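## Task

Press each drive blank that carries a blue sticker fully home until it latches, and do not disturb blanks without one. The rack is loose: it must not tilt beyond a slight amount and must finish in its original place, and the latched blanks must stay in without the robot holding them.

## Robot and tools

Robot: two 6-joint arms with parallel grippers, named left_arm and right_arm. The names are labels, not image sides. left_arm sits on the +y side with its root at (+0.033, +0.283, 0) m; right_arm's root is at (+0.047, -0.296, 0) m. Both face roughly +x with a small yaw.

Scene frame: origin on the table top midway between the arms, +x out over the table, +z up, +y toward left_arm. All printed gripper poses use this frame, in metres, with orientation as quat_wxyz. The printed hand position is approximate and drifts further from the truth at long reach.

Gripper: fingers point along the gripper's +z axis and close along its y axis. end_effector_position is the spot between the finger pads, roughly 1 cm short of the fingertips. A wrist camera mount is also attached near the gripper and can collide.

Tool execute_actions takes "actions", a list holding one item or none, plus an optional "pictures" boolean (images come by default).
- Empty list: no motion, just reports state.
- Move: {"rows": [...], "steps": n}, n from 1 to 15, each step 1/30 s. Every row is one control step; if there are fewer rows than steps, the final row repeats. Each row is a single flat list of 14 numbers covering both arms: left_arm waist, shoulder, elbow, wrist pitch, wrist yaw, wrist roll, opening, then the same seven for right_arm. Include both arms even if only one moves (repeat current angles for the idle one).
- Wait: {"steps": n} without rows, n up to 300; the count starts at the previous result and includes your thinking time.

Joint numbers are absolute target angles in radians, in the same form as the Joint positions line, not offsets. Ranges per arm: waist -2.618 to 3.054, shoulder 0.000 to 3.142, elbow 0.000 to 3.142, wrist pitch -1.571 to 1.571, wrist yaw -1.571 to 1.571, wrist roll -2.094 to 2.094. True ends may be 0.036 rad off either way. A call is rejected outright (nothing sent) if any target exceeds a range end by over 0.036 rad and lies beyond the joint's last reported angle. Targets beyond the real end are clipped there, and the result may then say "joint sent to its limit", possibly about an earlier motion; no such line does not prove more travel is possible.

Opening is a scale from -1 (closed) to +1 (fully open, pad gap 0.094 m). It is an absolute target. grip_measured reports actual opening on that same scale; readings may be biased up to about 1 mm per gripper. To hold something, command roughly 0.03 below grip_measured; for pushing, a closed gripper or fingertips work as a ram.

Motion limits: each joint's sent target stays within a lead of its measured angle (waist 0.202, shoulder 0.258, elbow 0.238, wrist pitch 0.573, wrist yaw and roll 0.522 rad), and targets that would move a gripper over 70 mm from where it is get scaled back. So large moves take several calls. Friction can leave a joint about 0.031 rad short, and changes smaller than that may not register. Arms keep driving toward the last row while you think or wait, until they settle or a step is HELD; after that only a new action pushes further.

Result lines: the state line gives each gripper's pose (left_arm: … | right_arm: …). Joint positions and Joint velocities list, per arm, the six joints (rad, rad/s) then pad gap (m, m/s). HELD marks steps where your row was partly or wholly not sent. "joint command not followed" means a clearance check altered or blocked some joint targets; the rest of the row still ran. MOTOR HOT appears from 75 °C; at 90 °C an arm halts for 10 s, and at 100 °C it goes limp and drops; these show as OVER-TEMPERATURE FAULT. Avoid sustained pressing to keep motors cool.

Tool zoom_image: {"camera": name, "region": [x0, y0, x1, y1]} in pixels of that camera's last image, top-left origin, region at most 504 by 504. Cameras: cam_head_left, cam_head_right, cam_high, cam_low, cam_left_wrist, cam_right_wrist, all 504x504. Use it to read sticker colours.

Tool read_manual returns only licence text; it does nothing to the robot.

Call it only after the blanks are latched, the robot has backed off, and the rack is upright and unmoved. Replying without any tool call ends everything.

Suggested order: look, identify the sticker-coloured blanks, bring a gripper in line with a blank's face, push straight in along the slot with modest steps until it stops and latches, then retract and check it stays. Because the rack is loose, push gently and squarely, possibly bracing the rack with the other arm without shoving it. Avoid knocking anything off the table, arm-to-arm contact, slamming, and hard pushes.

Each tool is called after ">>>" as name([rows], argument=value, ...), one row to a line, values as JSON.

## Session

>>> execute_actions(actions=[])

Scene clock: 0.00 s of 4500.00 s.
left_arm: end_effector_position=(+0.1170, +0.0300, +0.1028) grip_measured=+1.000 end_effector_quat_wxyz=(+0.089, +0.897, +0.060, +0.429) | right_arm: end_effector_position=(+0.2543, -0.5457, +0.3244) grip_measured=+1.000 end_effector_quat_wxyz=(+0.226, +0.874, +0.229, +0.364)
Joint positions: left_arm=[-1.796  1.545  0.918 -1.038 -0.904  1.179  0.094] | right_arm=[-1.362  1.338  1.602 -1.186 -0.654  1.652  0.094]
Joint velocities: left_arm=[-0.012  0.007  0.017 -0.051  0.037  0.037  0.   ] | right_arm=[ 0.002 -0.022 -0.002  0.037 -0.022  0.066  0.   ]

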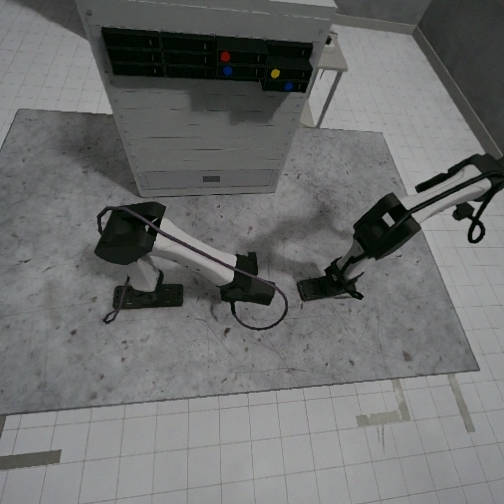

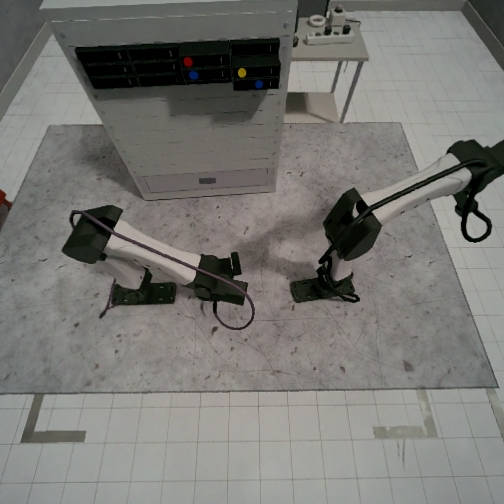

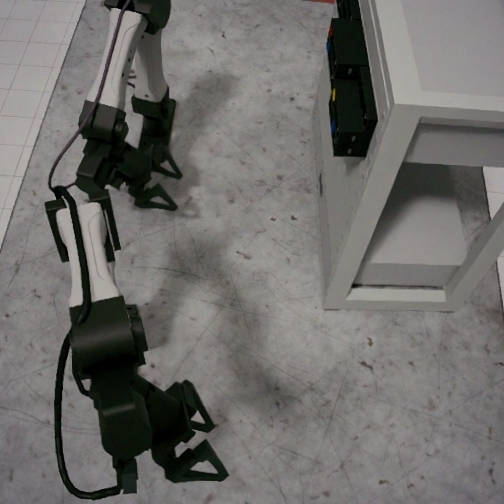

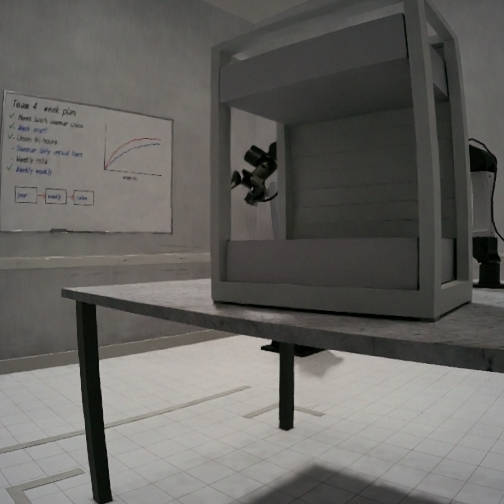

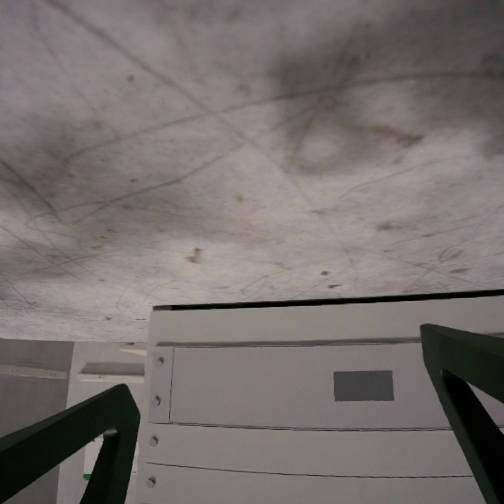

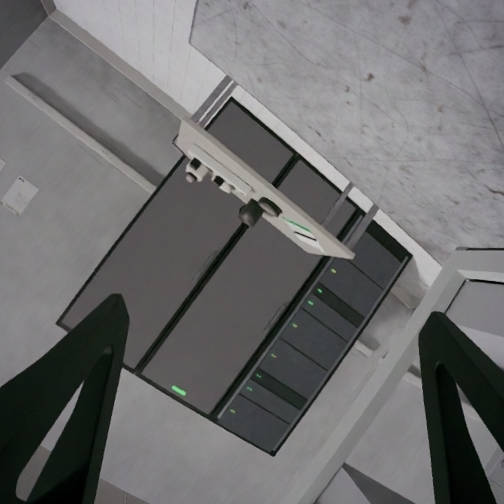

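>>> zoom_image(camera="cam_head_left", region=[90, 10, 340, 110])

>>> zoom_image(camera="cam_high", region=[300, 0, 420, 180])

Region (90, 10, 340, 110) of cam_head_left's 504x504 image, scaled by 2.016, with more detail than that image has; it fills the top 202 rows of this view, and the rest is white.

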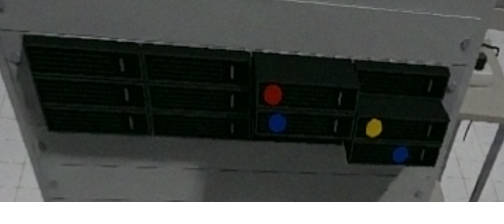

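Region (300, 0, 420, 180) of cam_high's 504x504 image, scaled by 2.800, with more detail than that image has.

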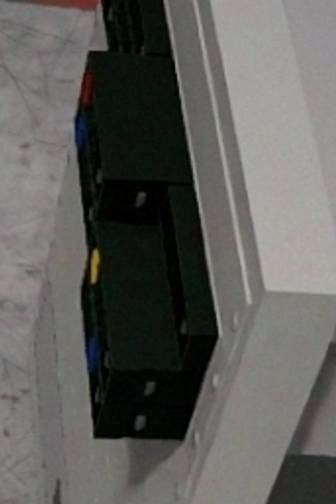

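>>> execute_actions([
  {"rows":[[-1.6,1.3,1.3,-0.5,-1.2,0.5,-1,-1.362,1.338,1.602,-1.186,-0.654,1.652,1],[-1.6,1.3,1.3,-0.5,-1.2,0.5,-1,-1.362,1.338,1.602,-1.186,-0.654,1.652,1],[-1.6,1.3,1.3,-0.5,-1.2,0.5,-1,-1.362,1.338,1.602,-1.186,-0.654,1.652,1],[-1.6,1.3,1.3,-0.5,-1.2,0.5,-1,-1.362,1.338,1.602,-1.186,-0.654,1.652,1],[-1.6,1.3,1.3,-0.5,-1.2,0.5,-1,-1.362,1.338,1.602,-1.186,-0.654,1.652,1],[-1.6,1.3,1.3,-0.5,-1.2,0.5,-1,-1.362,1.338,1.602,-1.186,-0.654,1.652,1],[-1.29,1.213,1.443,-0.23,-1.28,0,-1,-1.362,1.338,1.602,-1.186,-0.654,1.652,1]],"steps":15},
], pictures=false)

>>> execute_actions([
  {"steps":25},
])

Scene clock: 61.30 s of 4500.00 s.
left_arm: end_effector_position=(+0.2242, -0.0189, +0.3608) grip_measured=-0.996 end_effector_quat_wxyz=(+0.581, +0.486, +0.606, +0.244) | right_arm: end_effector_position=(+0.2543, -0.5457, +0.3244) grip_measured=+1.000 end_effector_quat_wxyz=(+0.226, +0.874, +0.229, +0.364)
Joint positions: left_arm=[-1.47   1.299  1.316 -0.522 -1.131  0.61   0.   ] | right_arm=[-1.362  1.338  1.602 -1.186 -0.654  1.652  0.094]
Joint velocities: left_arm=[ 0.926 -0.31   0.72   0.974 -0.476 -1.429 -0.   ] | right_arm=[ 0.002 -0.007  0.042 -0.066 -0.037 -0.095  0.   ]
Steps of this call (steps 1 to 90: nothing new was sent; then 57.80 s passed at rest; steps 91 to 105: all 15 steps of this action). Readings (joint positions):
91: left_arm=[-1.788 1.538 0.923 -1.022 -0.914 1.151] | right_arm=[-1.362 1.338 1.602 -1.186 -0.654 1.652]
92: left_arm=[-1.767 1.525 0.939 -0.991 -0.929 1.113] | right_arm=[-1.362 1.338 1.602 -1.186 -0.654 1.652]
94: left_arm=[-1.723 1.482 0.993 -0.920 -0.966 1.035] | right_arm=[-1.362 1.338 1.602 -1.186 -0.654 1.652]
98: left_arm=[-1.652 1.399 1.117 -0.770 -1.033 0.884] | right_arm=[-1.362 1.338 1.602 -1.186 -0.654 1.652]
105: the state above

Scene clock: 62.13 s of 4500.00 s.
left_arm: end_effector_position=(+0.2685, +0.0669, +0.4769) grip_measured=-0.996 end_effector_quat_wxyz=(+0.708, +0.005, +0.706, -0.002) | right_arm: end_effector_position=(+0.2543, -0.5457, +0.3244) grip_measured=+1.000 end_effector_quat_wxyz=(+0.226, +0.874, +0.229, +0.364)
Joint positions: left_arm=[-1.296  1.205  1.443 -0.231 -1.273  0.011  0.   ] | right_arm=[-1.362  1.338  1.602 -1.186 -0.654  1.652  0.094]
Joint velocities: left_arm=[ 0.007  0.007 -0.002  0.022 -0.066 -0.007 -0.   ] | right_arm=[ 0.002 -0.007 -0.007  0.037 -0.066  0.037  0.   ]
Steps of this call (steps 1 to 25: the robot went on to your last target). Readings (joint positions):
1: left_arm=[-1.436 1.287 1.340 -0.488 -1.145 0.556] | right_arm=[-1.362 1.338 1.602 -1.186 -0.654 1.652]
2: left_arm=[-1.402 1.276 1.362 -0.454 -1.161 0.493] | right_arm=[-1.362 1.338 1.602 -1.186 -0.654 1.652]
4: left_arm=[-1.339 1.254 1.401 -0.381 -1.196 0.342] | right_arm=[-1.362 1.338 1.602 -1.186 -0.654 1.652]
8: left_arm=[-1.296 1.211 1.440 -0.273 -1.248 0.142] | right_arm=[-1.362 1.338 1.602 -1.186 -0.654 1.652]
25: the state above

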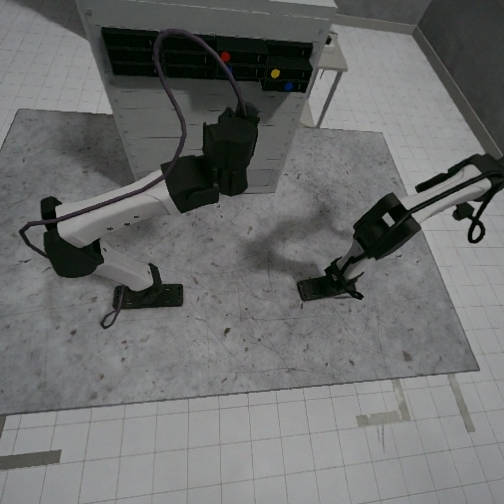

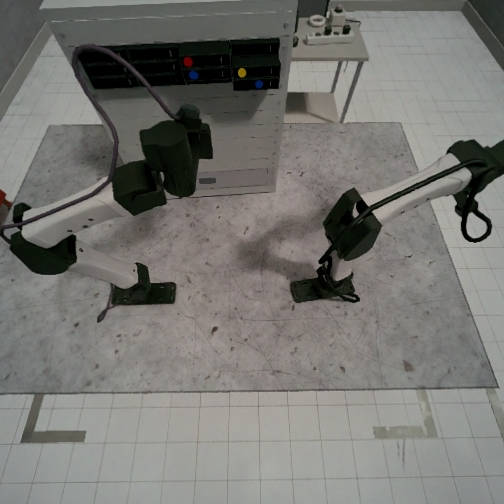

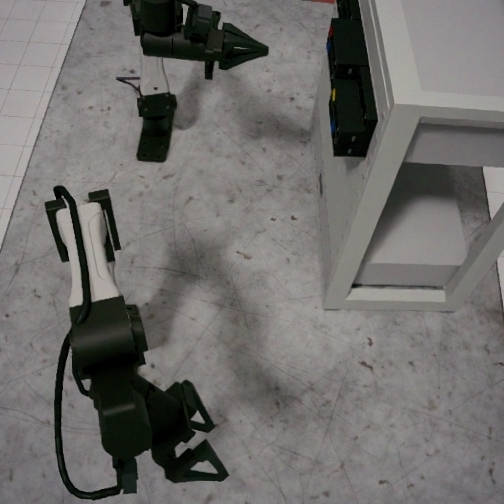

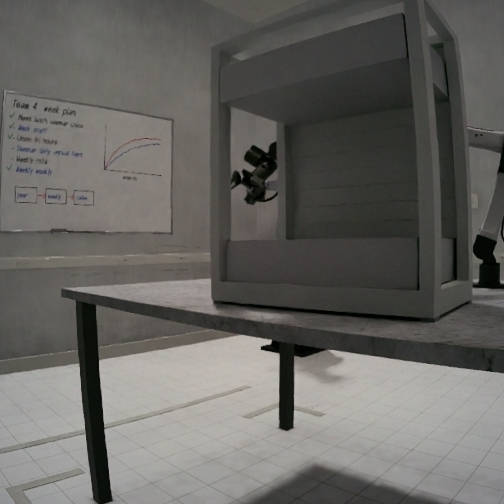

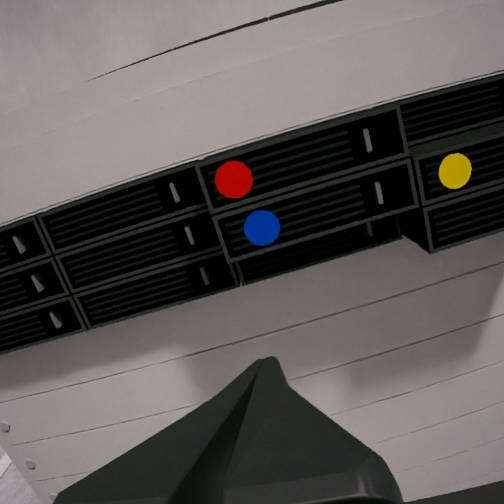

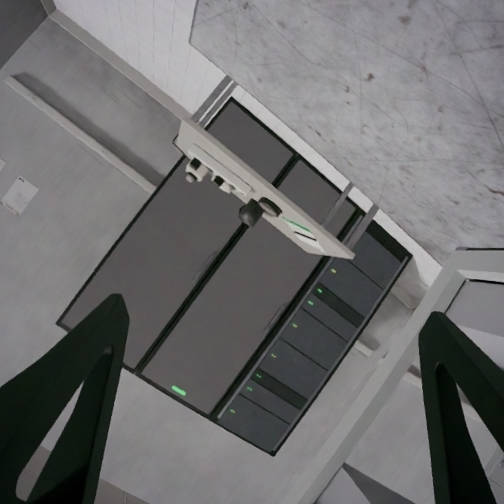

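>>> execute_actions([
  {"rows":[[-1.19,1.243,1.46,-0.218,-1.18,0,-1,-1.362,1.338,1.602,-1.186,-0.654,1.652,1],[-1.19,1.243,1.46,-0.218,-1.18,0,-1,-1.362,1.338,1.602,-1.186,-0.654,1.652,1],[-1.19,1.243,1.46,-0.218,-1.18,0,-1,-1.362,1.338,1.602,-1.186,-0.654,1.652,1],[-1.09,1.277,1.483,-0.206,-1.082,0,-1,-1.362,1.338,1.602,-1.186,-0.654,1.652,1]],"steps":15},
])

Scene clock: 75.93 s of 4500.00 s.
left_arm: end_effector_position=(+0.3176, +0.0729, +0.4737) grip_measured=-0.997 end_effector_quat_wxyz=(+0.707, -0.002, +0.707, +0.008) | right_arm: end_effector_position=(+0.2543, -0.5457, +0.3244) grip_measured=+1.000 end_effector_quat_wxyz=(+0.226, +0.874, +0.229, +0.364)
Joint positions: left_arm=[-1.098  1.26   1.466 -0.207 -1.099  0.007  0.   ] | right_arm=[-1.362  1.338  1.602 -1.186 -0.654  1.652  0.094]
Joint velocities: left_arm=[ 0.002 -0.002  0.002 -0.051  0.081  0.051 -0.   ] | right_arm=[ 0.007 -0.002  0.017 -0.037 -0.007  0.037  0.   ]
Steps of this call (steps 1 to 30: the robot went on to your last target; steps 31 to 90: nothing new was sent; then 10.30 s passed at rest; steps 91 to 105: all 15 steps of this action). Readings (joint positions):
91: left_arm=[-1.282 1.206 1.443 -0.229 -1.258 0.008] | right_arm=[-1.362 1.338 1.602 -1.186 -0.654 1.652]
92: left_arm=[-1.252 1.209 1.443 -0.224 -1.242 0.008] | right_arm=[-1.362 1.338 1.602 -1.186 -0.654 1.652]
94: left_arm=[-1.193 1.220 1.447 -0.223 -1.208 0.007] | right_arm=[-1.362 1.338 1.602 -1.186 -0.654 1.652]
98: left_arm=[-1.099 1.255 1.466 -0.210 -1.140 0.007] | right_arm=[-1.362 1.338 1.602 -1.186 -0.654 1.652]
105: the state above

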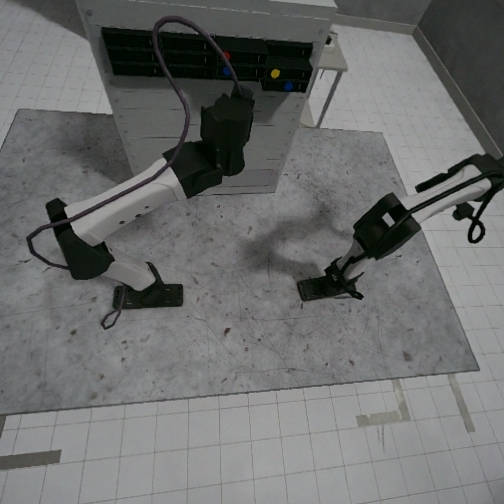

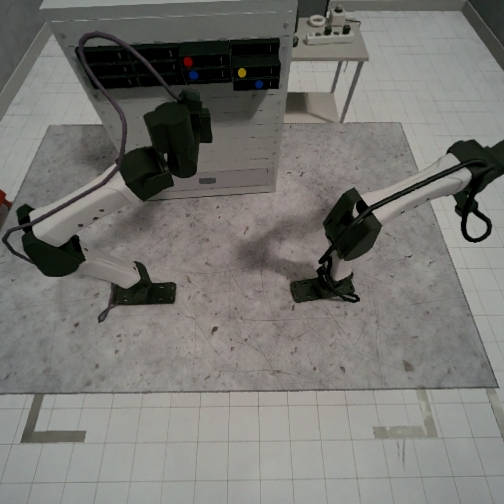

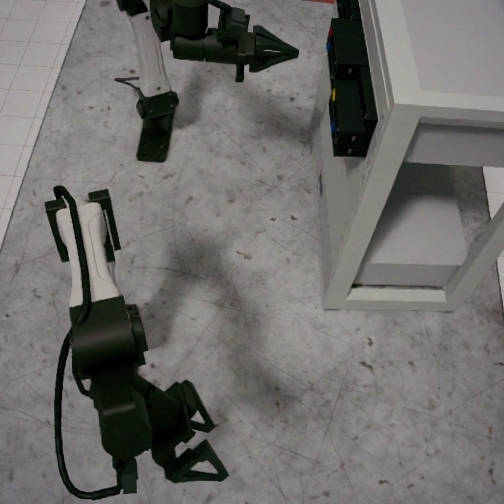

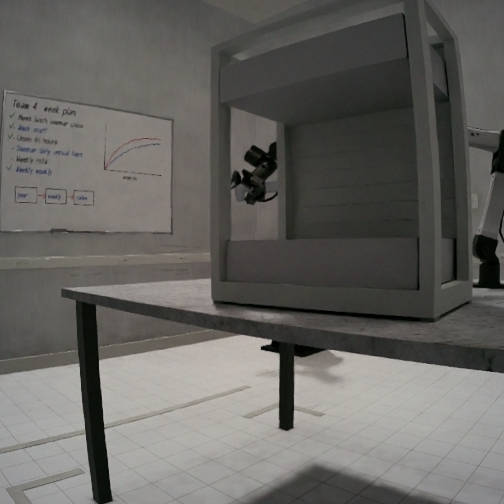

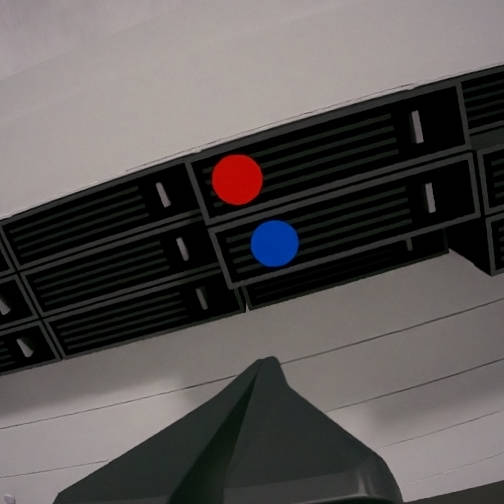

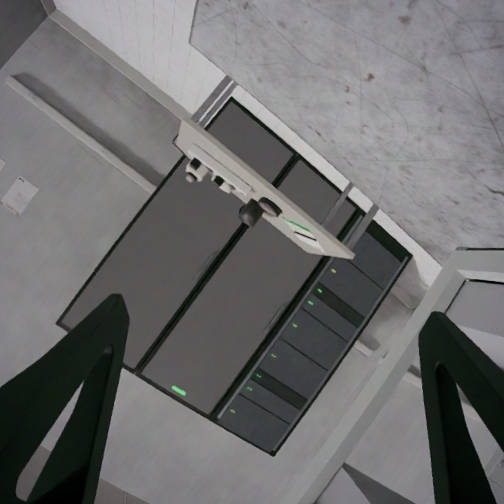

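>>> execute_actions([
  {"rows":[[-1.05,1.33,1.57,-0.225,-1.04,0,-1,-1.362,1.338,1.602,-1.186,-0.654,1.652,1],[-1.05,1.33,1.57,-0.225,-1.04,0,-1,-1.362,1.338,1.602,-1.186,-0.654,1.652,1],[-1.05,1.33,1.57,-0.225,-1.04,0,-1,-1.362,1.338,1.602,-1.186,-0.654,1.652,1],[-1.05,1.33,1.57,-0.225,-1.04,0,-1,-1.362,1.338,1.602,-1.186,-0.654,1.652,1],[-1.01,1.42,1.66,-0.236,-0.99,0,-1,-1.362,1.338,1.602,-1.186,-0.654,1.652,1]],"steps":15},
])

Scene clock: 88.30 s of 4500.00 s.
left_arm: end_effector_position=(+0.3516, +0.0508, +0.4940) grip_measured=-0.997 end_effector_quat_wxyz=(+0.711, -0.002, +0.703, -0.005) | right_arm: end_effector_position=(+0.2543, -0.5457, +0.3244) grip_measured=+1.000 end_effector_quat_wxyz=(+0.226, +0.874, +0.229, +0.364)
Joint positions: left_arm=[-1.02   1.405  1.647 -0.223 -1.002  0.007  0.   ] | right_arm=[-1.362  1.338  1.602 -1.186 -0.654  1.652  0.094]
Joint velocities: left_arm=[-0.007 -0.017  0.012 -0.022 -0.095 -0.007 -0.001] | right_arm=[-0.017 -0.007 -0.017  0.022 -0.051  0.066  0.   ]
Steps of this call (steps 1 to 15: the robot went on to your last target; steps 16 to 90: nothing new was sent; then 8.87 s passed at rest; steps 91 to 105: all 15 steps of this action). Readings (joint positions):
91: left_arm=[-1.093 1.267 1.482 -0.217 -1.083 0.007] | right_arm=[-1.362 1.338 1.602 -1.186 -0.654 1.652]
92: left_arm=[-1.081 1.283 1.511 -0.219 -1.076 0.007] | right_arm=[-1.362 1.338 1.602 -1.186 -0.654 1.652]
94: left_arm=[-1.064 1.304 1.547 -0.213 -1.065 0.007] | right_arm=[-1.362 1.338 1.602 -1.186 -0.654 1.652]
98: left_arm=[-1.023 1.377 1.644 -0.213 -1.028 0.007] | right_arm=[-1.362 1.338 1.602 -1.186 -0.654 1.652]
105: the state above

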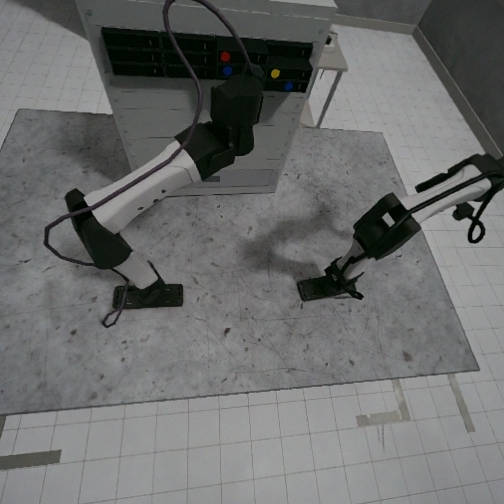

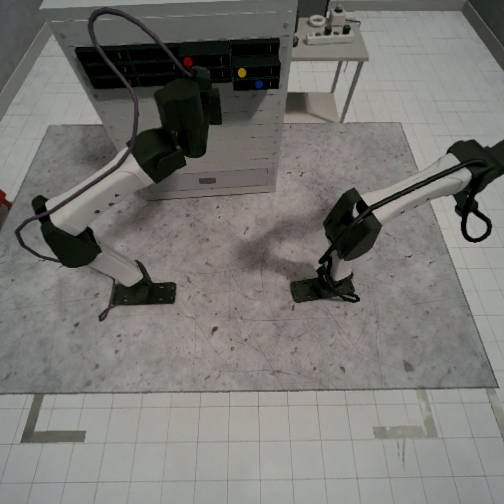

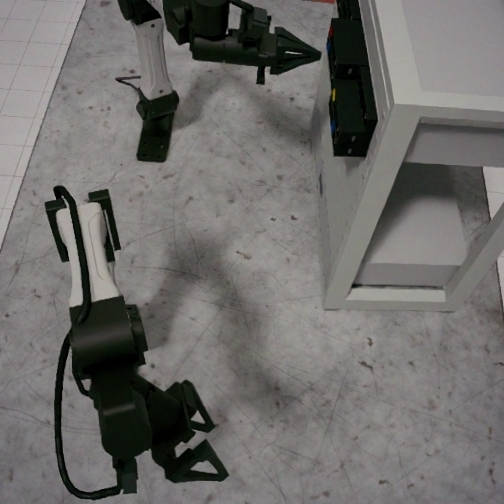

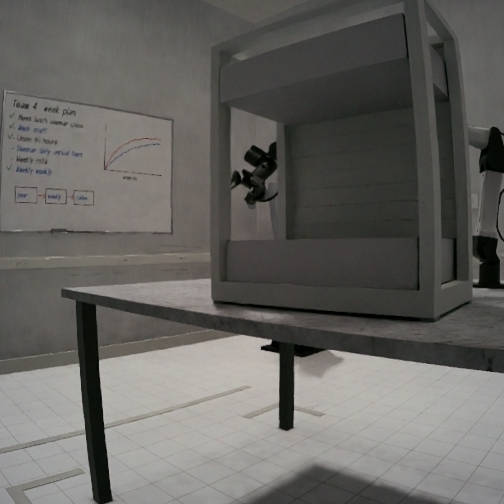

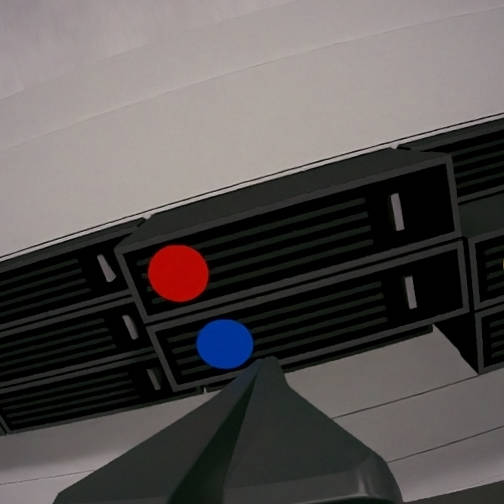

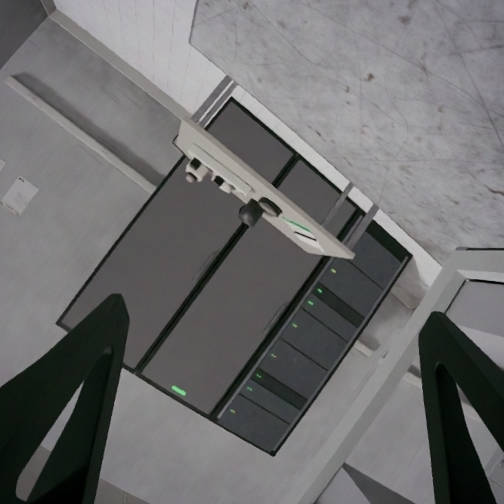

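>>> execute_actions([
  {"rows":[[-1.02,1.3,1.55,-0.1,-1.0,0.3,-1,-1.362,1.338,1.602,-1.186,-0.654,1.652,1],[-1.02,1.3,1.5,0.1,-0.97,0.5,-1,-1.362,1.338,1.602,-1.186,-0.654,1.652,1],[-1.02,1.3,1.4,0.3,-0.95,0.7,-1,-1.362,1.338,1.602,-1.186,-0.654,1.652,1],[-1.02,1.3,1.3,0.5,-0.92,0.9,-1,-1.362,1.338,1.602,-1.186,-0.654,1.652,1],[-1.02,1.3,1.2,0.7,-0.9,1.0,-1,-1.362,1.338,1.602,-1.186,-0.654,1.652,1],[-1.02,1.3,1.12,0.8,-0.87,1.0,-1,-1.362,1.338,1.602,-1.186,-0.654,1.652,1],[-1.02,1.3,1.12,0.8,-0.87,1.0,-1,-1.362,1.338,1.602,-1.186,-0.654,1.652,1],[-1.02,1.3,1.12,0.8,-0.87,1.0,-1,-1.362,1.338,1.602,-1.186,-0.654,1.652,1],[-1.02,1.3,1.12,0.9,-0.87,1.0,-1,-1.362,1.338,1.602,-1.186,-0.654,1.652,1],[-1.02,1.36,1.15,0.95,-0.87,1.0,-1,-1.362,1.338,1.602,-1.186,-0.654,1.652,1]],"steps":15},
], pictures=false)

>>> execute_actions([
  {"rows":[[-1.02,1.40,1.17,0.953,-0.87,1.0,-1,-1.362,1.338,1.602,-1.186,-0.654,1.652,1]],"steps":15},
])

Scene clock: 136.90 s of 4500.00 s.
left_arm: end_effector_position=(+0.3404, +0.0465, +0.4853) grip_measured=-0.997 end_effector_quat_wxyz=(+0.810, +0.126, +0.548, +0.165) | right_arm: end_effector_position=(+0.2543, -0.5457, +0.3244) grip_measured=+1.000 end_effector_quat_wxyz=(+0.226, +0.874, +0.229, +0.364)
Joint positions: left_arm=[-1.02   1.353  1.145  0.825 -0.885  0.929  0.   ] | right_arm=[-1.362  1.338  1.602 -1.186 -0.654  1.652  0.094]
Joint velocities: left_arm=[ 0.002  0.002 -0.012  0.842  0.051  0.388  0.001] | right_arm=[-0.007 -0.002 -0.007  0.022  0.037  0.022  0.   ]
Steps of this call (steps 1 to 15: the robot went on to your last target; steps 16 to 90: nothing new was sent; then 45.10 s passed at rest; steps 91 to 105: all 15 steps of this action). Readings (joint positions):
91: left_arm=[-1.020 1.395 1.631 -0.200 -0.996 0.049] | right_arm=[-1.362 1.338 1.602 -1.186 -0.654 1.652]
92: left_arm=[-1.020 1.373 1.590 -0.152 -0.992 0.128] | right_arm=[-1.362 1.338 1.602 -1.186 -0.654 1.652]
94: left_arm=[-1.020 1.321 1.468 0.043 -0.976 0.322] | right_arm=[-1.362 1.338 1.602 -1.186 -0.654 1.652]
98: left_arm=[-1.020 1.283 1.202 0.472 -0.924 0.687] | right_arm=[-1.362 1.338 1.602 -1.186 -0.654 1.652]
105: the state above

Scene clock: 137.40 s of 4500.00 s.
left_arm: end_effector_position=(+0.3365, +0.0509, +0.5008) grip_measured=-0.997 end_effector_quat_wxyz=(+0.828, +0.101, +0.526, +0.166) | right_arm: end_effector_position=(+0.2543, -0.5457, +0.3244) grip_measured=+1.000 end_effector_quat_wxyz=(+0.226, +0.874, +0.229, +0.364)
Joint positions: left_arm=[-1.02   1.376  1.158  0.947 -0.876  0.989  0.   ] | right_arm=[-1.362  1.338  1.602 -1.186 -0.654  1.652  0.094]
Joint velocities: left_arm=[ 0.012 -0.007 -0.002  0.11  -0.007  0.081 -0.   ] | right_arm=[-0.002 -0.022 -0.007  0.037 -0.022 -0.007  0.   ]
Steps of this call (steps 1 to 15: all 15 steps of this action). Readings (joint positions):
1: left_arm=[-1.020 1.354 1.148 0.853 -0.884 0.942] | right_arm=[-1.362 1.338 1.602 -1.186 -0.654 1.652]
2: left_arm=[-1.020 1.358 1.153 0.876 -0.882 0.951] | right_arm=[-1.362 1.338 1.602 -1.186 -0.654 1.652]
4: left_arm=[-1.020 1.365 1.158 0.908 -0.879 0.966] | right_arm=[-1.362 1.338 1.602 -1.186 -0.654 1.652]
8: left_arm=[-1.020 1.374 1.158 0.934 -0.877 0.981] | right_arm=[-1.362 1.338 1.602 -1.186 -0.654 1.652]
15: the state above

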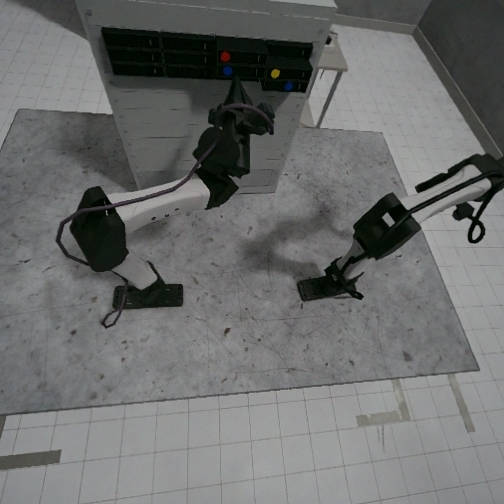

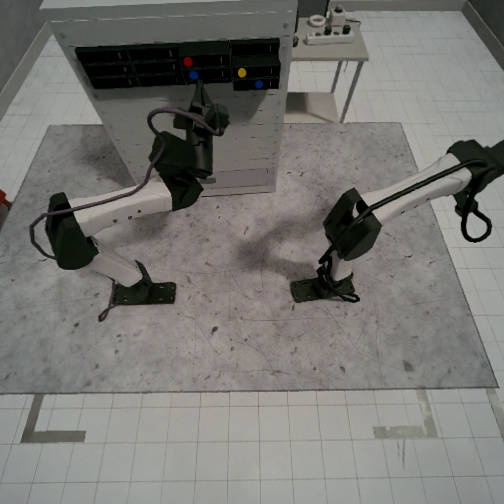

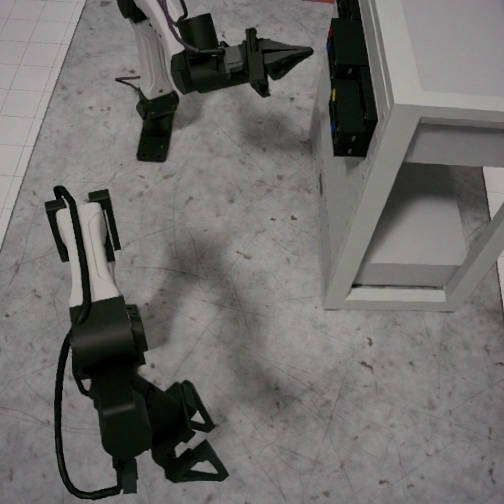

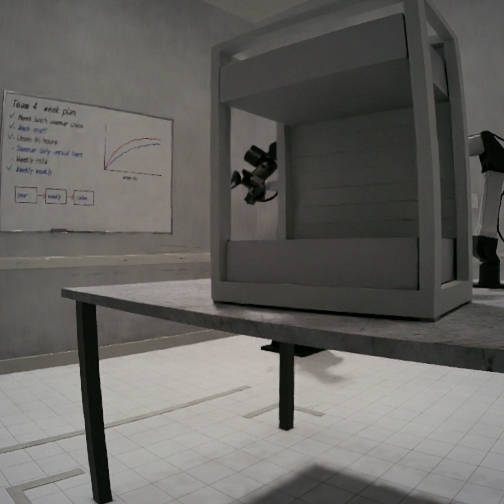

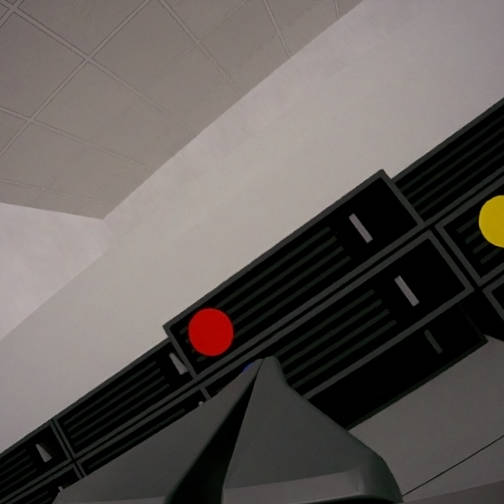

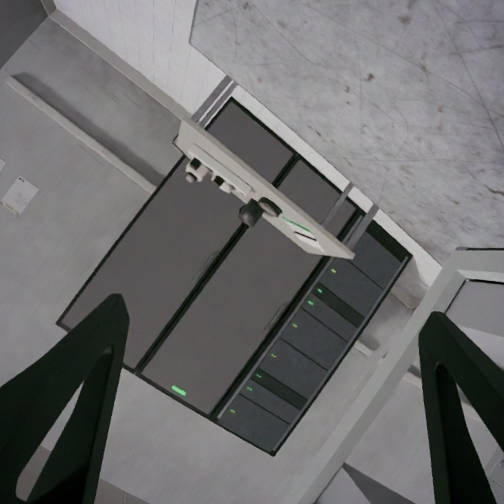

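>>> execute_actions([
  {"rows":[[-1.06,1.376,1.158,0.93,-0.87,-1.0,-1,-1.362,1.338,1.602,-1.186,-0.654,1.652,1]],"steps":15},
], pictures=false)

>>> execute_actions([
  {"rows":[[-1.06,1.40,1.165,0.93,-0.87,-1.0,-1,-1.362,1.338,1.602,-1.186,-0.654,1.652,1]],"steps":15},
])

Scene clock: 147.63 s of 4500.00 s.
left_arm: end_effector_position=(+0.3292, +0.0409, +0.5006) grip_measured=-0.997 end_effector_quat_wxyz=(+0.723, -0.265, +0.465, -0.437) | right_arm: end_effector_position=(+0.2543, -0.5457, +0.3244) grip_measured=+1.000 end_effector_quat_wxyz=(+0.226, +0.874, +0.229, +0.364)
Joint positions: left_arm=[-1.051  1.376  1.158  0.944 -0.873 -0.463  0.   ] | right_arm=[-1.362  1.338  1.602 -1.186 -0.654  1.652  0.094]
Joint velocities: left_arm=[ 0.022 -0.017  0.002  0.007 -0.037 -2.835  0.   ] | right_arm=[-0.002  0.007 -0.012  0.007  0.007  0.037  0.   ]
Steps of this call (steps 1 to 15: the robot went on to your last target; steps 16 to 90: nothing new was sent; then 6.73 s passed at rest; steps 91 to 105: all 15 steps of this action). Readings (joint positions):
91: left_arm=[-1.023 1.376 1.158 0.949 -0.876 0.916] | right_arm=[-1.362 1.338 1.602 -1.186 -0.654 1.652]
92: left_arm=[-1.031 1.376 1.158 0.948 -0.876 0.816] | right_arm=[-1.362 1.338 1.602 -1.186 -0.654 1.652]
94: left_arm=[-1.046 1.376 1.158 0.947 -0.875 0.619] | right_arm=[-1.362 1.338 1.602 -1.186 -0.654 1.652]
98: left_arm=[-1.051 1.376 1.158 0.946 -0.874 0.226] | right_arm=[-1.362 1.338 1.602 -1.186 -0.654 1.652]
105: the state above

Scene clock: 148.13 s of 4500.00 s.
left_arm: end_effector_position=(+0.3292, +0.0409, +0.5006) grip_measured=-0.997 end_effector_quat_wxyz=(+0.589, -0.374, +0.384, -0.605) | right_arm: end_effector_position=(+0.2543, -0.5457, +0.3244) grip_measured=+1.000 end_effector_quat_wxyz=(+0.226, +0.874, +0.229, +0.364)
Joint positions: left_arm=[-1.051  1.376  1.158  0.944 -0.873 -0.973  0.   ] | right_arm=[-1.362  1.338  1.602 -1.186 -0.654  1.652  0.094]
Joint velocities: left_arm=[ 0.007 -0.007 -0.007 -0.037 -0.037 -0.125  0.   ] | right_arm=[ 0.017 -0.007 -0.002  0.066 -0.051 -0.037  0.   ]
Steps of this call (steps 1 to 15: all 15 steps of this action). Readings (joint positions):
1: left_arm=[-1.051 1.376 1.158 0.944 -0.873 -0.561] | right_arm=[-1.362 1.338 1.602 -1.186 -0.654 1.652]
2: left_arm=[-1.051 1.376 1.158 0.944 -0.873 -0.647] | right_arm=[-1.362 1.338 1.602 -1.186 -0.654 1.652]
4: left_arm=[-1.051 1.376 1.158 0.944 -0.873 -0.772] | right_arm=[-1.362 1.338 1.602 -1.186 -0.654 1.652]
8: left_arm=[-1.051 1.376 1.158 0.944 -0.873 -0.902] | right_arm=[-1.362 1.338 1.602 -1.186 -0.654 1.652]
15: the state above

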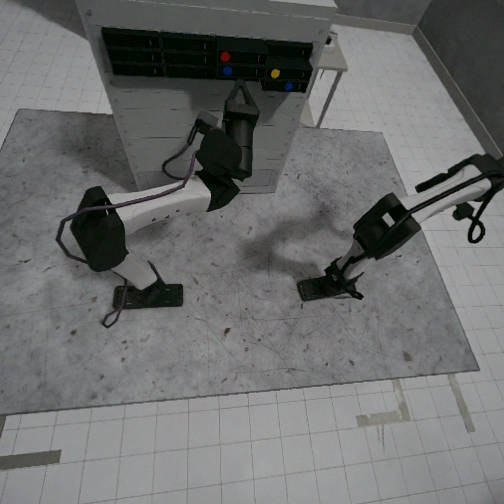

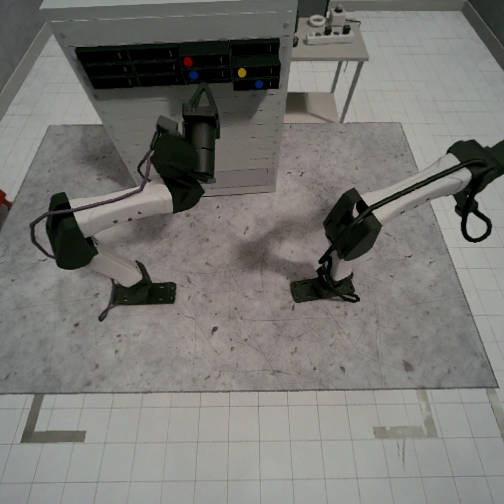

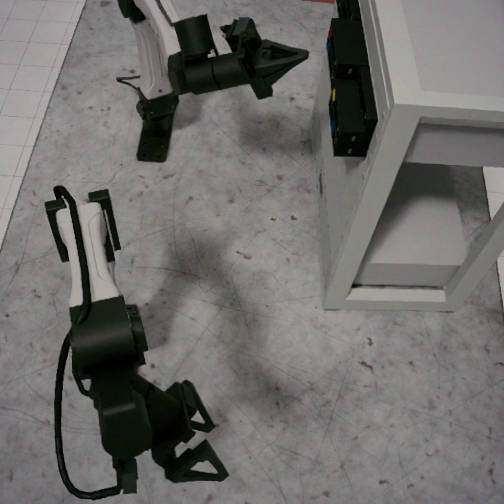

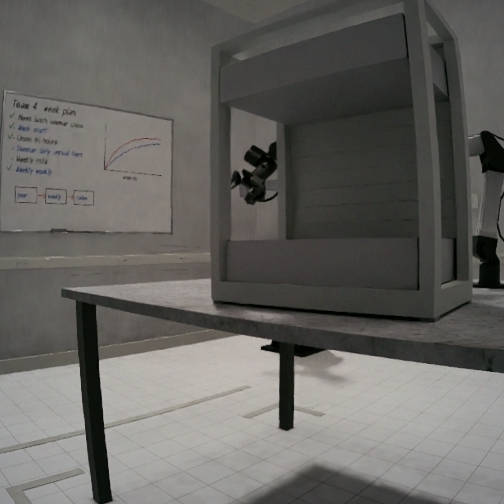

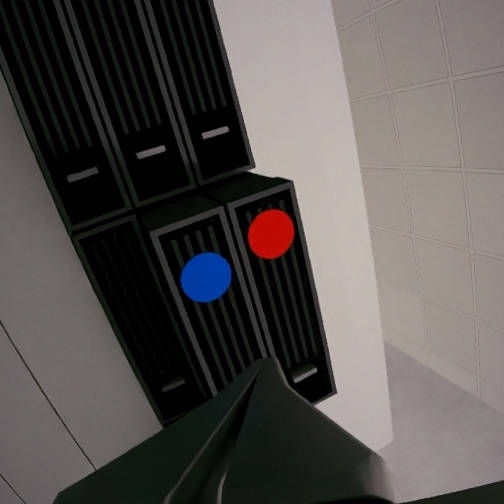

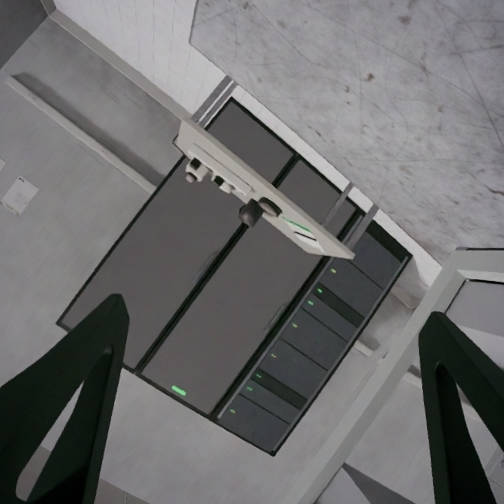

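>>> execute_actions([
  {"rows":[[-1.03,1.41,1.183,0.954,-0.87,-1.0,-1,-1.362,1.338,1.602,-1.186,-0.654,1.652,1],[-1.03,1.41,1.183,0.954,-0.87,-1.0,-1,-1.362,1.338,1.602,-1.186,-0.654,1.652,1],[-1.005,1.447,1.208,0.965,-0.87,-1.0,-1,-1.362,1.338,1.602,-1.186,-0.654,1.652,1],[-1.005,1.447,1.208,0.965,-0.87,-1.0,-1,-1.362,1.338,1.602,-1.186,-0.654,1.652,1],[-0.98,1.483,1.234,0.975,-0.87,-1.0,-1,-1.362,1.338,1.602,-1.186,-0.654,1.652,1],[-0.98,1.483,1.234,0.975,-0.87,-1.0,-1,-1.362,1.338,1.602,-1.186,-0.654,1.652,1],[-0.98,1.483,1.234,0.975,-0.87,-1.0,-1,-1.362,1.338,1.602,-1.186,-0.654,1.652,1],[-0.95,1.525,1.262,0.98,-0.87,-1.0,-1,-1.362,1.338,1.602,-1.186,-0.654,1.652,1]],"steps":15},
])

Scene clock: 170.93 s of 4500.00 s.
left_arm: end_effector_position=(+0.3672, +0.0406, +0.4966) grip_measured=-0.997 end_effector_quat_wxyz=(+0.609, -0.392, +0.362, -0.587) | right_arm: end_effector_position=(+0.2543, -0.5457, +0.3244) grip_measured=+1.000 end_effector_quat_wxyz=(+0.226, +0.874, +0.229, +0.364)
Joint positions: left_arm=[-0.965  1.5    1.245  0.985 -0.869 -0.992  0.   ] | right_arm=[-1.362  1.338  1.602 -1.186 -0.654  1.652  0.094]
Joint velocities: left_arm=[ 0.002 -0.012 -0.007  0.051  0.081  0.007  0.001] | right_arm=[-0.017 -0.017  0.002  0.022 -0.007  0.051  0.   ]
Steps of this call (steps 1 to 30: the robot went on to your last target; steps 31 to 90: nothing new was sent; then 19.30 s passed at rest; steps 91 to 105: all 15 steps of this action). Readings (joint positions):
91: left_arm=[-1.049 1.376 1.158 0.945 -0.873 -0.991] | right_arm=[-1.362 1.338 1.602 -1.186 -0.654 1.652]
92: left_arm=[-1.047 1.376 1.158 0.946 -0.873 -0.991] | right_arm=[-1.362 1.338 1.602 -1.186 -0.654 1.652]
94: left_arm=[-1.032 1.394 1.179 0.955 -0.873 -0.991] | right_arm=[-1.362 1.338 1.602 -1.186 -0.654 1.652]
98: left_arm=[-0.988 1.455 1.225 0.971 -0.873 -0.991] | right_arm=[-1.362 1.338 1.602 -1.186 -0.654 1.652]
105: the state above

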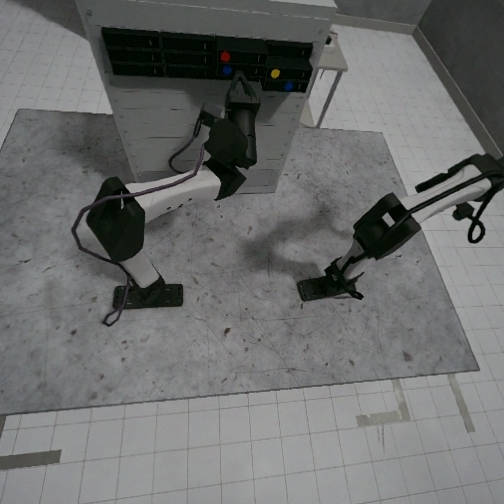

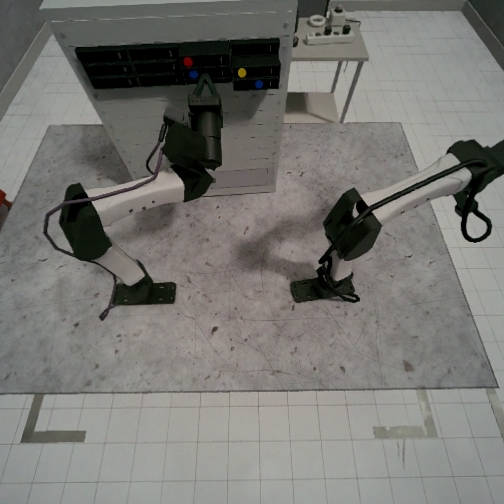

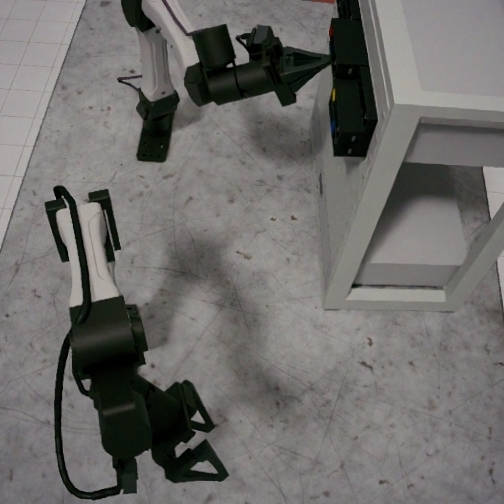

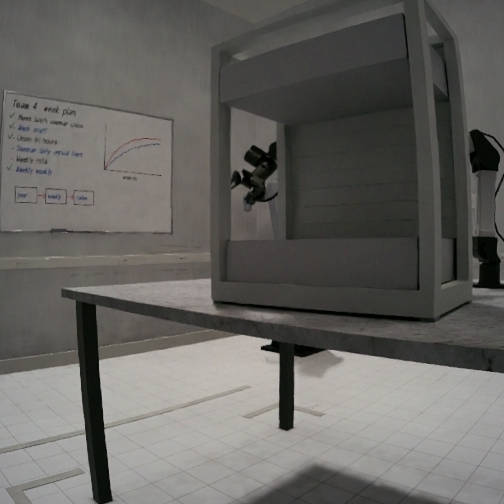

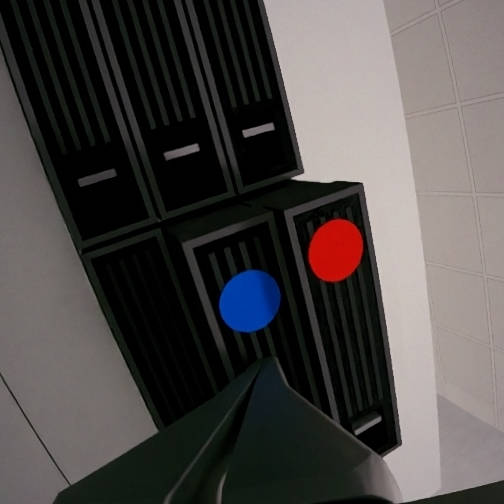

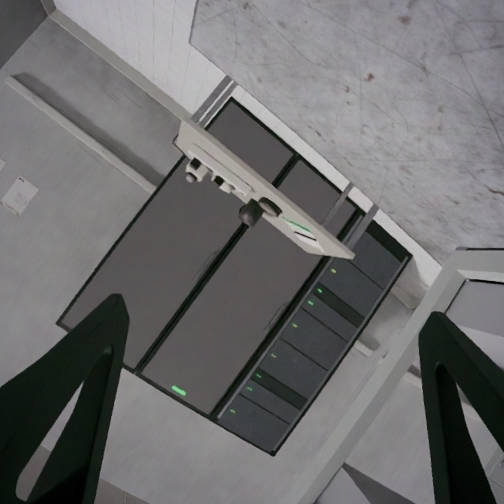

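>>> execute_actions([
  {"rows":[[-0.965,1.5,1.245,0.985,-0.869,-1.0,-1,-1.1,1.4,1.3,-0.3,-1.2,0.5,1],[-0.965,1.5,1.245,0.985,-0.869,-1.0,-1,-1.1,1.4,1.3,-0.3,-1.2,0.5,1],[-0.965,1.5,1.245,0.985,-0.869,-1.0,-1,-1.1,1.4,1.3,-0.3,-1.2,0.5,1],[-0.965,1.5,1.245,0.985,-0.869,-1.0,-1,-1.1,1.4,1.3,-0.3,-1.2,0.5,1],[-0.965,1.5,1.245,0.985,-0.869,-1.0,-1,-1.0,1.45,1.2,0.3,-1.446,0,1],[-0.965,1.5,1.245,0.985,-0.869,-1.0,-1,-1.0,1.45,1.2,0.3,-1.446,0,1],[-0.965,1.5,1.245,0.985,-0.869,-1.0,-1,-1.0,1.45,1.2,0.3,-1.446,0,1],[-0.965,1.5,1.245,0.985,-0.869,-1.0,-1,-1.0,1.45,1.2,0.3,-1.446,0,1],[-0.965,1.5,1.245,0.985,-0.869,-1.0,-1,-0.8,1.497,1.19,0.307,-1.446,0,1],[-0.965,1.5,1.245,0.985,-0.869,-1.0,-1,-0.8,1.497,1.19,0.307,-1.446,0,1],[-0.965,1.5,1.245,0.985,-0.869,-1.0,-1,-0.47,1.497,1.19,0.307,-1.446,0,1]],"steps":15},
], pictures=false)

>>> execute_actions([
  {"steps":25},
])

Scene clock: 191.63 s of 4500.00 s.
left_arm: end_effector_position=(+0.3672, +0.0407, +0.4967) grip_measured=-0.997 end_effector_quat_wxyz=(+0.609, -0.392, +0.362, -0.587) | right_arm: end_effector_position=(+0.4465, -0.3163, +0.3333) grip_measured=+1.000 end_effector_quat_wxyz=(+0.502, -0.089, +0.719, +0.472)
Joint positions: left_arm=[-0.965  1.5    1.245  0.986 -0.869 -0.992  0.   ] | right_arm=[-0.64   1.51   1.201  0.07  -1.354  0.398  0.094]
Joint velocities: left_arm=[-0.002 -0.012 -0.002 -0.051 -0.022 -0.037  0.001] | right_arm=[ 1.722 -0.012 -0.012  1.429 -0.403 -2.234  0.   ]
Steps of this call (steps 1 to 15: the robot went on to your last target; steps 16 to 90: nothing new was sent; then 17.20 s passed at rest; steps 91 to 105: all 15 steps of this action). Readings (joint positions):
91: left_arm=[-0.965 1.500 1.245 0.985 -0.869 -0.992] | right_arm=[-1.347 1.336 1.575 -1.134 -0.695 1.601]
92: left_arm=[-0.965 1.500 1.245 0.986 -0.869 -0.992] | right_arm=[-1.306 1.333 1.531 -1.046 -0.762 1.527]
94: left_arm=[-0.965 1.500 1.245 0.986 -0.869 -0.992] | right_arm=[-1.200 1.347 1.422 -0.853 -0.893 1.358]
98: left_arm=[-0.965 1.500 1.245 0.986 -0.869 -0.992] | right_arm=[-1.015 1.436 1.234 -0.445 -1.194 0.982]
105: the state above

Scene clock: 192.47 s of 4500.00 s.
left_arm: end_effector_position=(+0.3672, +0.0407, +0.4967) grip_measured=-0.997 end_effector_quat_wxyz=(+0.609, -0.392, +0.362, -0.587) | right_arm: end_effector_position=(+0.4343, -0.2399, +0.3583) grip_measured=+1.000 end_effector_quat_wxyz=(+0.593, -0.373, +0.601, +0.385)
Joint positions: left_arm=[-0.965  1.5    1.245  0.986 -0.869 -0.992  0.   ] | right_arm=[-0.462  1.51   1.201  0.296 -1.436  0.007  0.094]
Joint velocities: left_arm=[ 0.002 -0.027 -0.012 -0.037 -0.066 -0.095 -0.   ] | right_arm=[-0.022 -0.007  0.002  0.007 -0.022 -0.095  0.   ]
Steps of this call (steps 1 to 25: the robot went on to your last target). Readings (joint positions):
1: left_arm=[-0.965 1.500 1.245 0.986 -0.869 -0.992] | right_arm=[-0.578 1.510 1.201 0.115 -1.368 0.322]
2: left_arm=[-0.965 1.500 1.245 0.986 -0.869 -0.992] | right_arm=[-0.522 1.510 1.201 0.152 -1.382 0.258]
4: left_arm=[-0.965 1.500 1.245 0.986 -0.869 -0.992] | right_arm=[-0.458 1.510 1.201 0.209 -1.408 0.165]
8: left_arm=[-0.965 1.500 1.245 0.986 -0.869 -0.992] | right_arm=[-0.459 1.510 1.201 0.263 -1.427 0.070]
25: the state above

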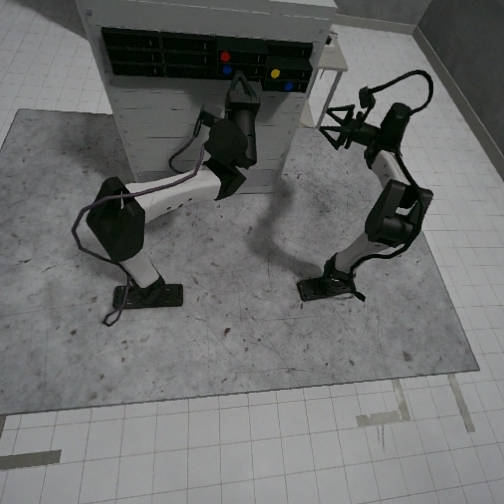

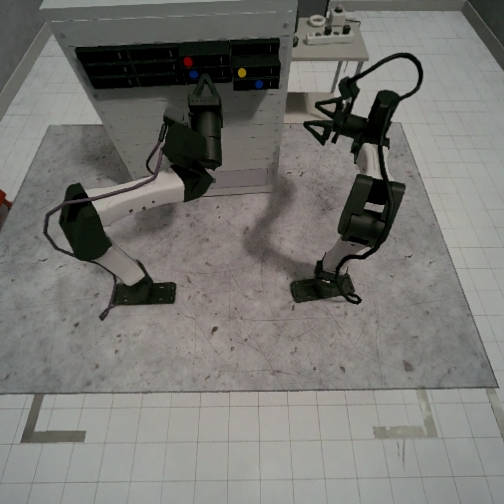

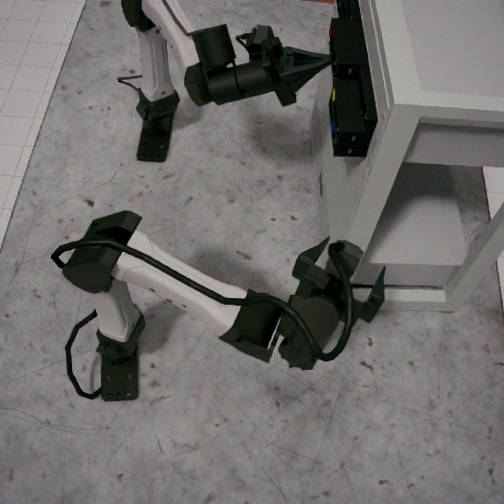

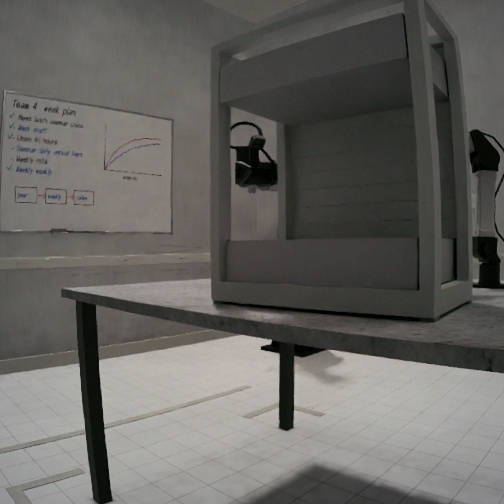

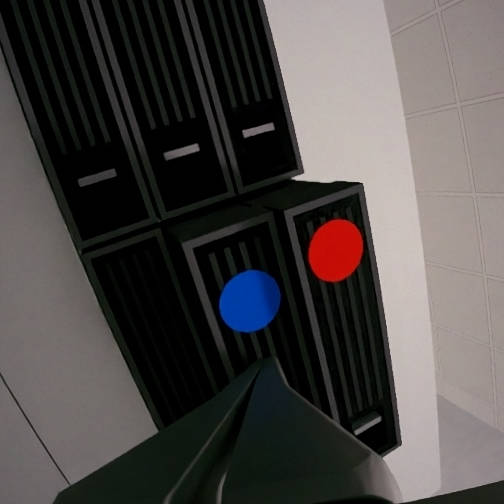

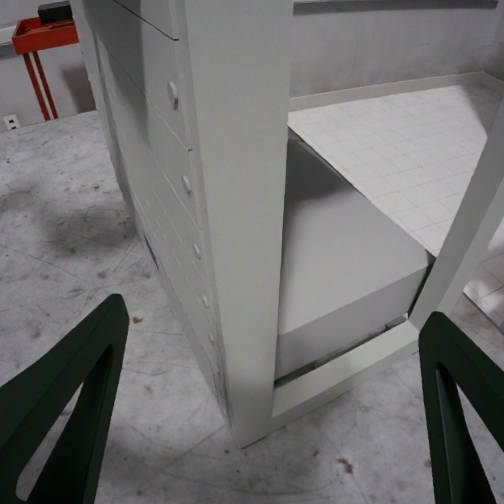

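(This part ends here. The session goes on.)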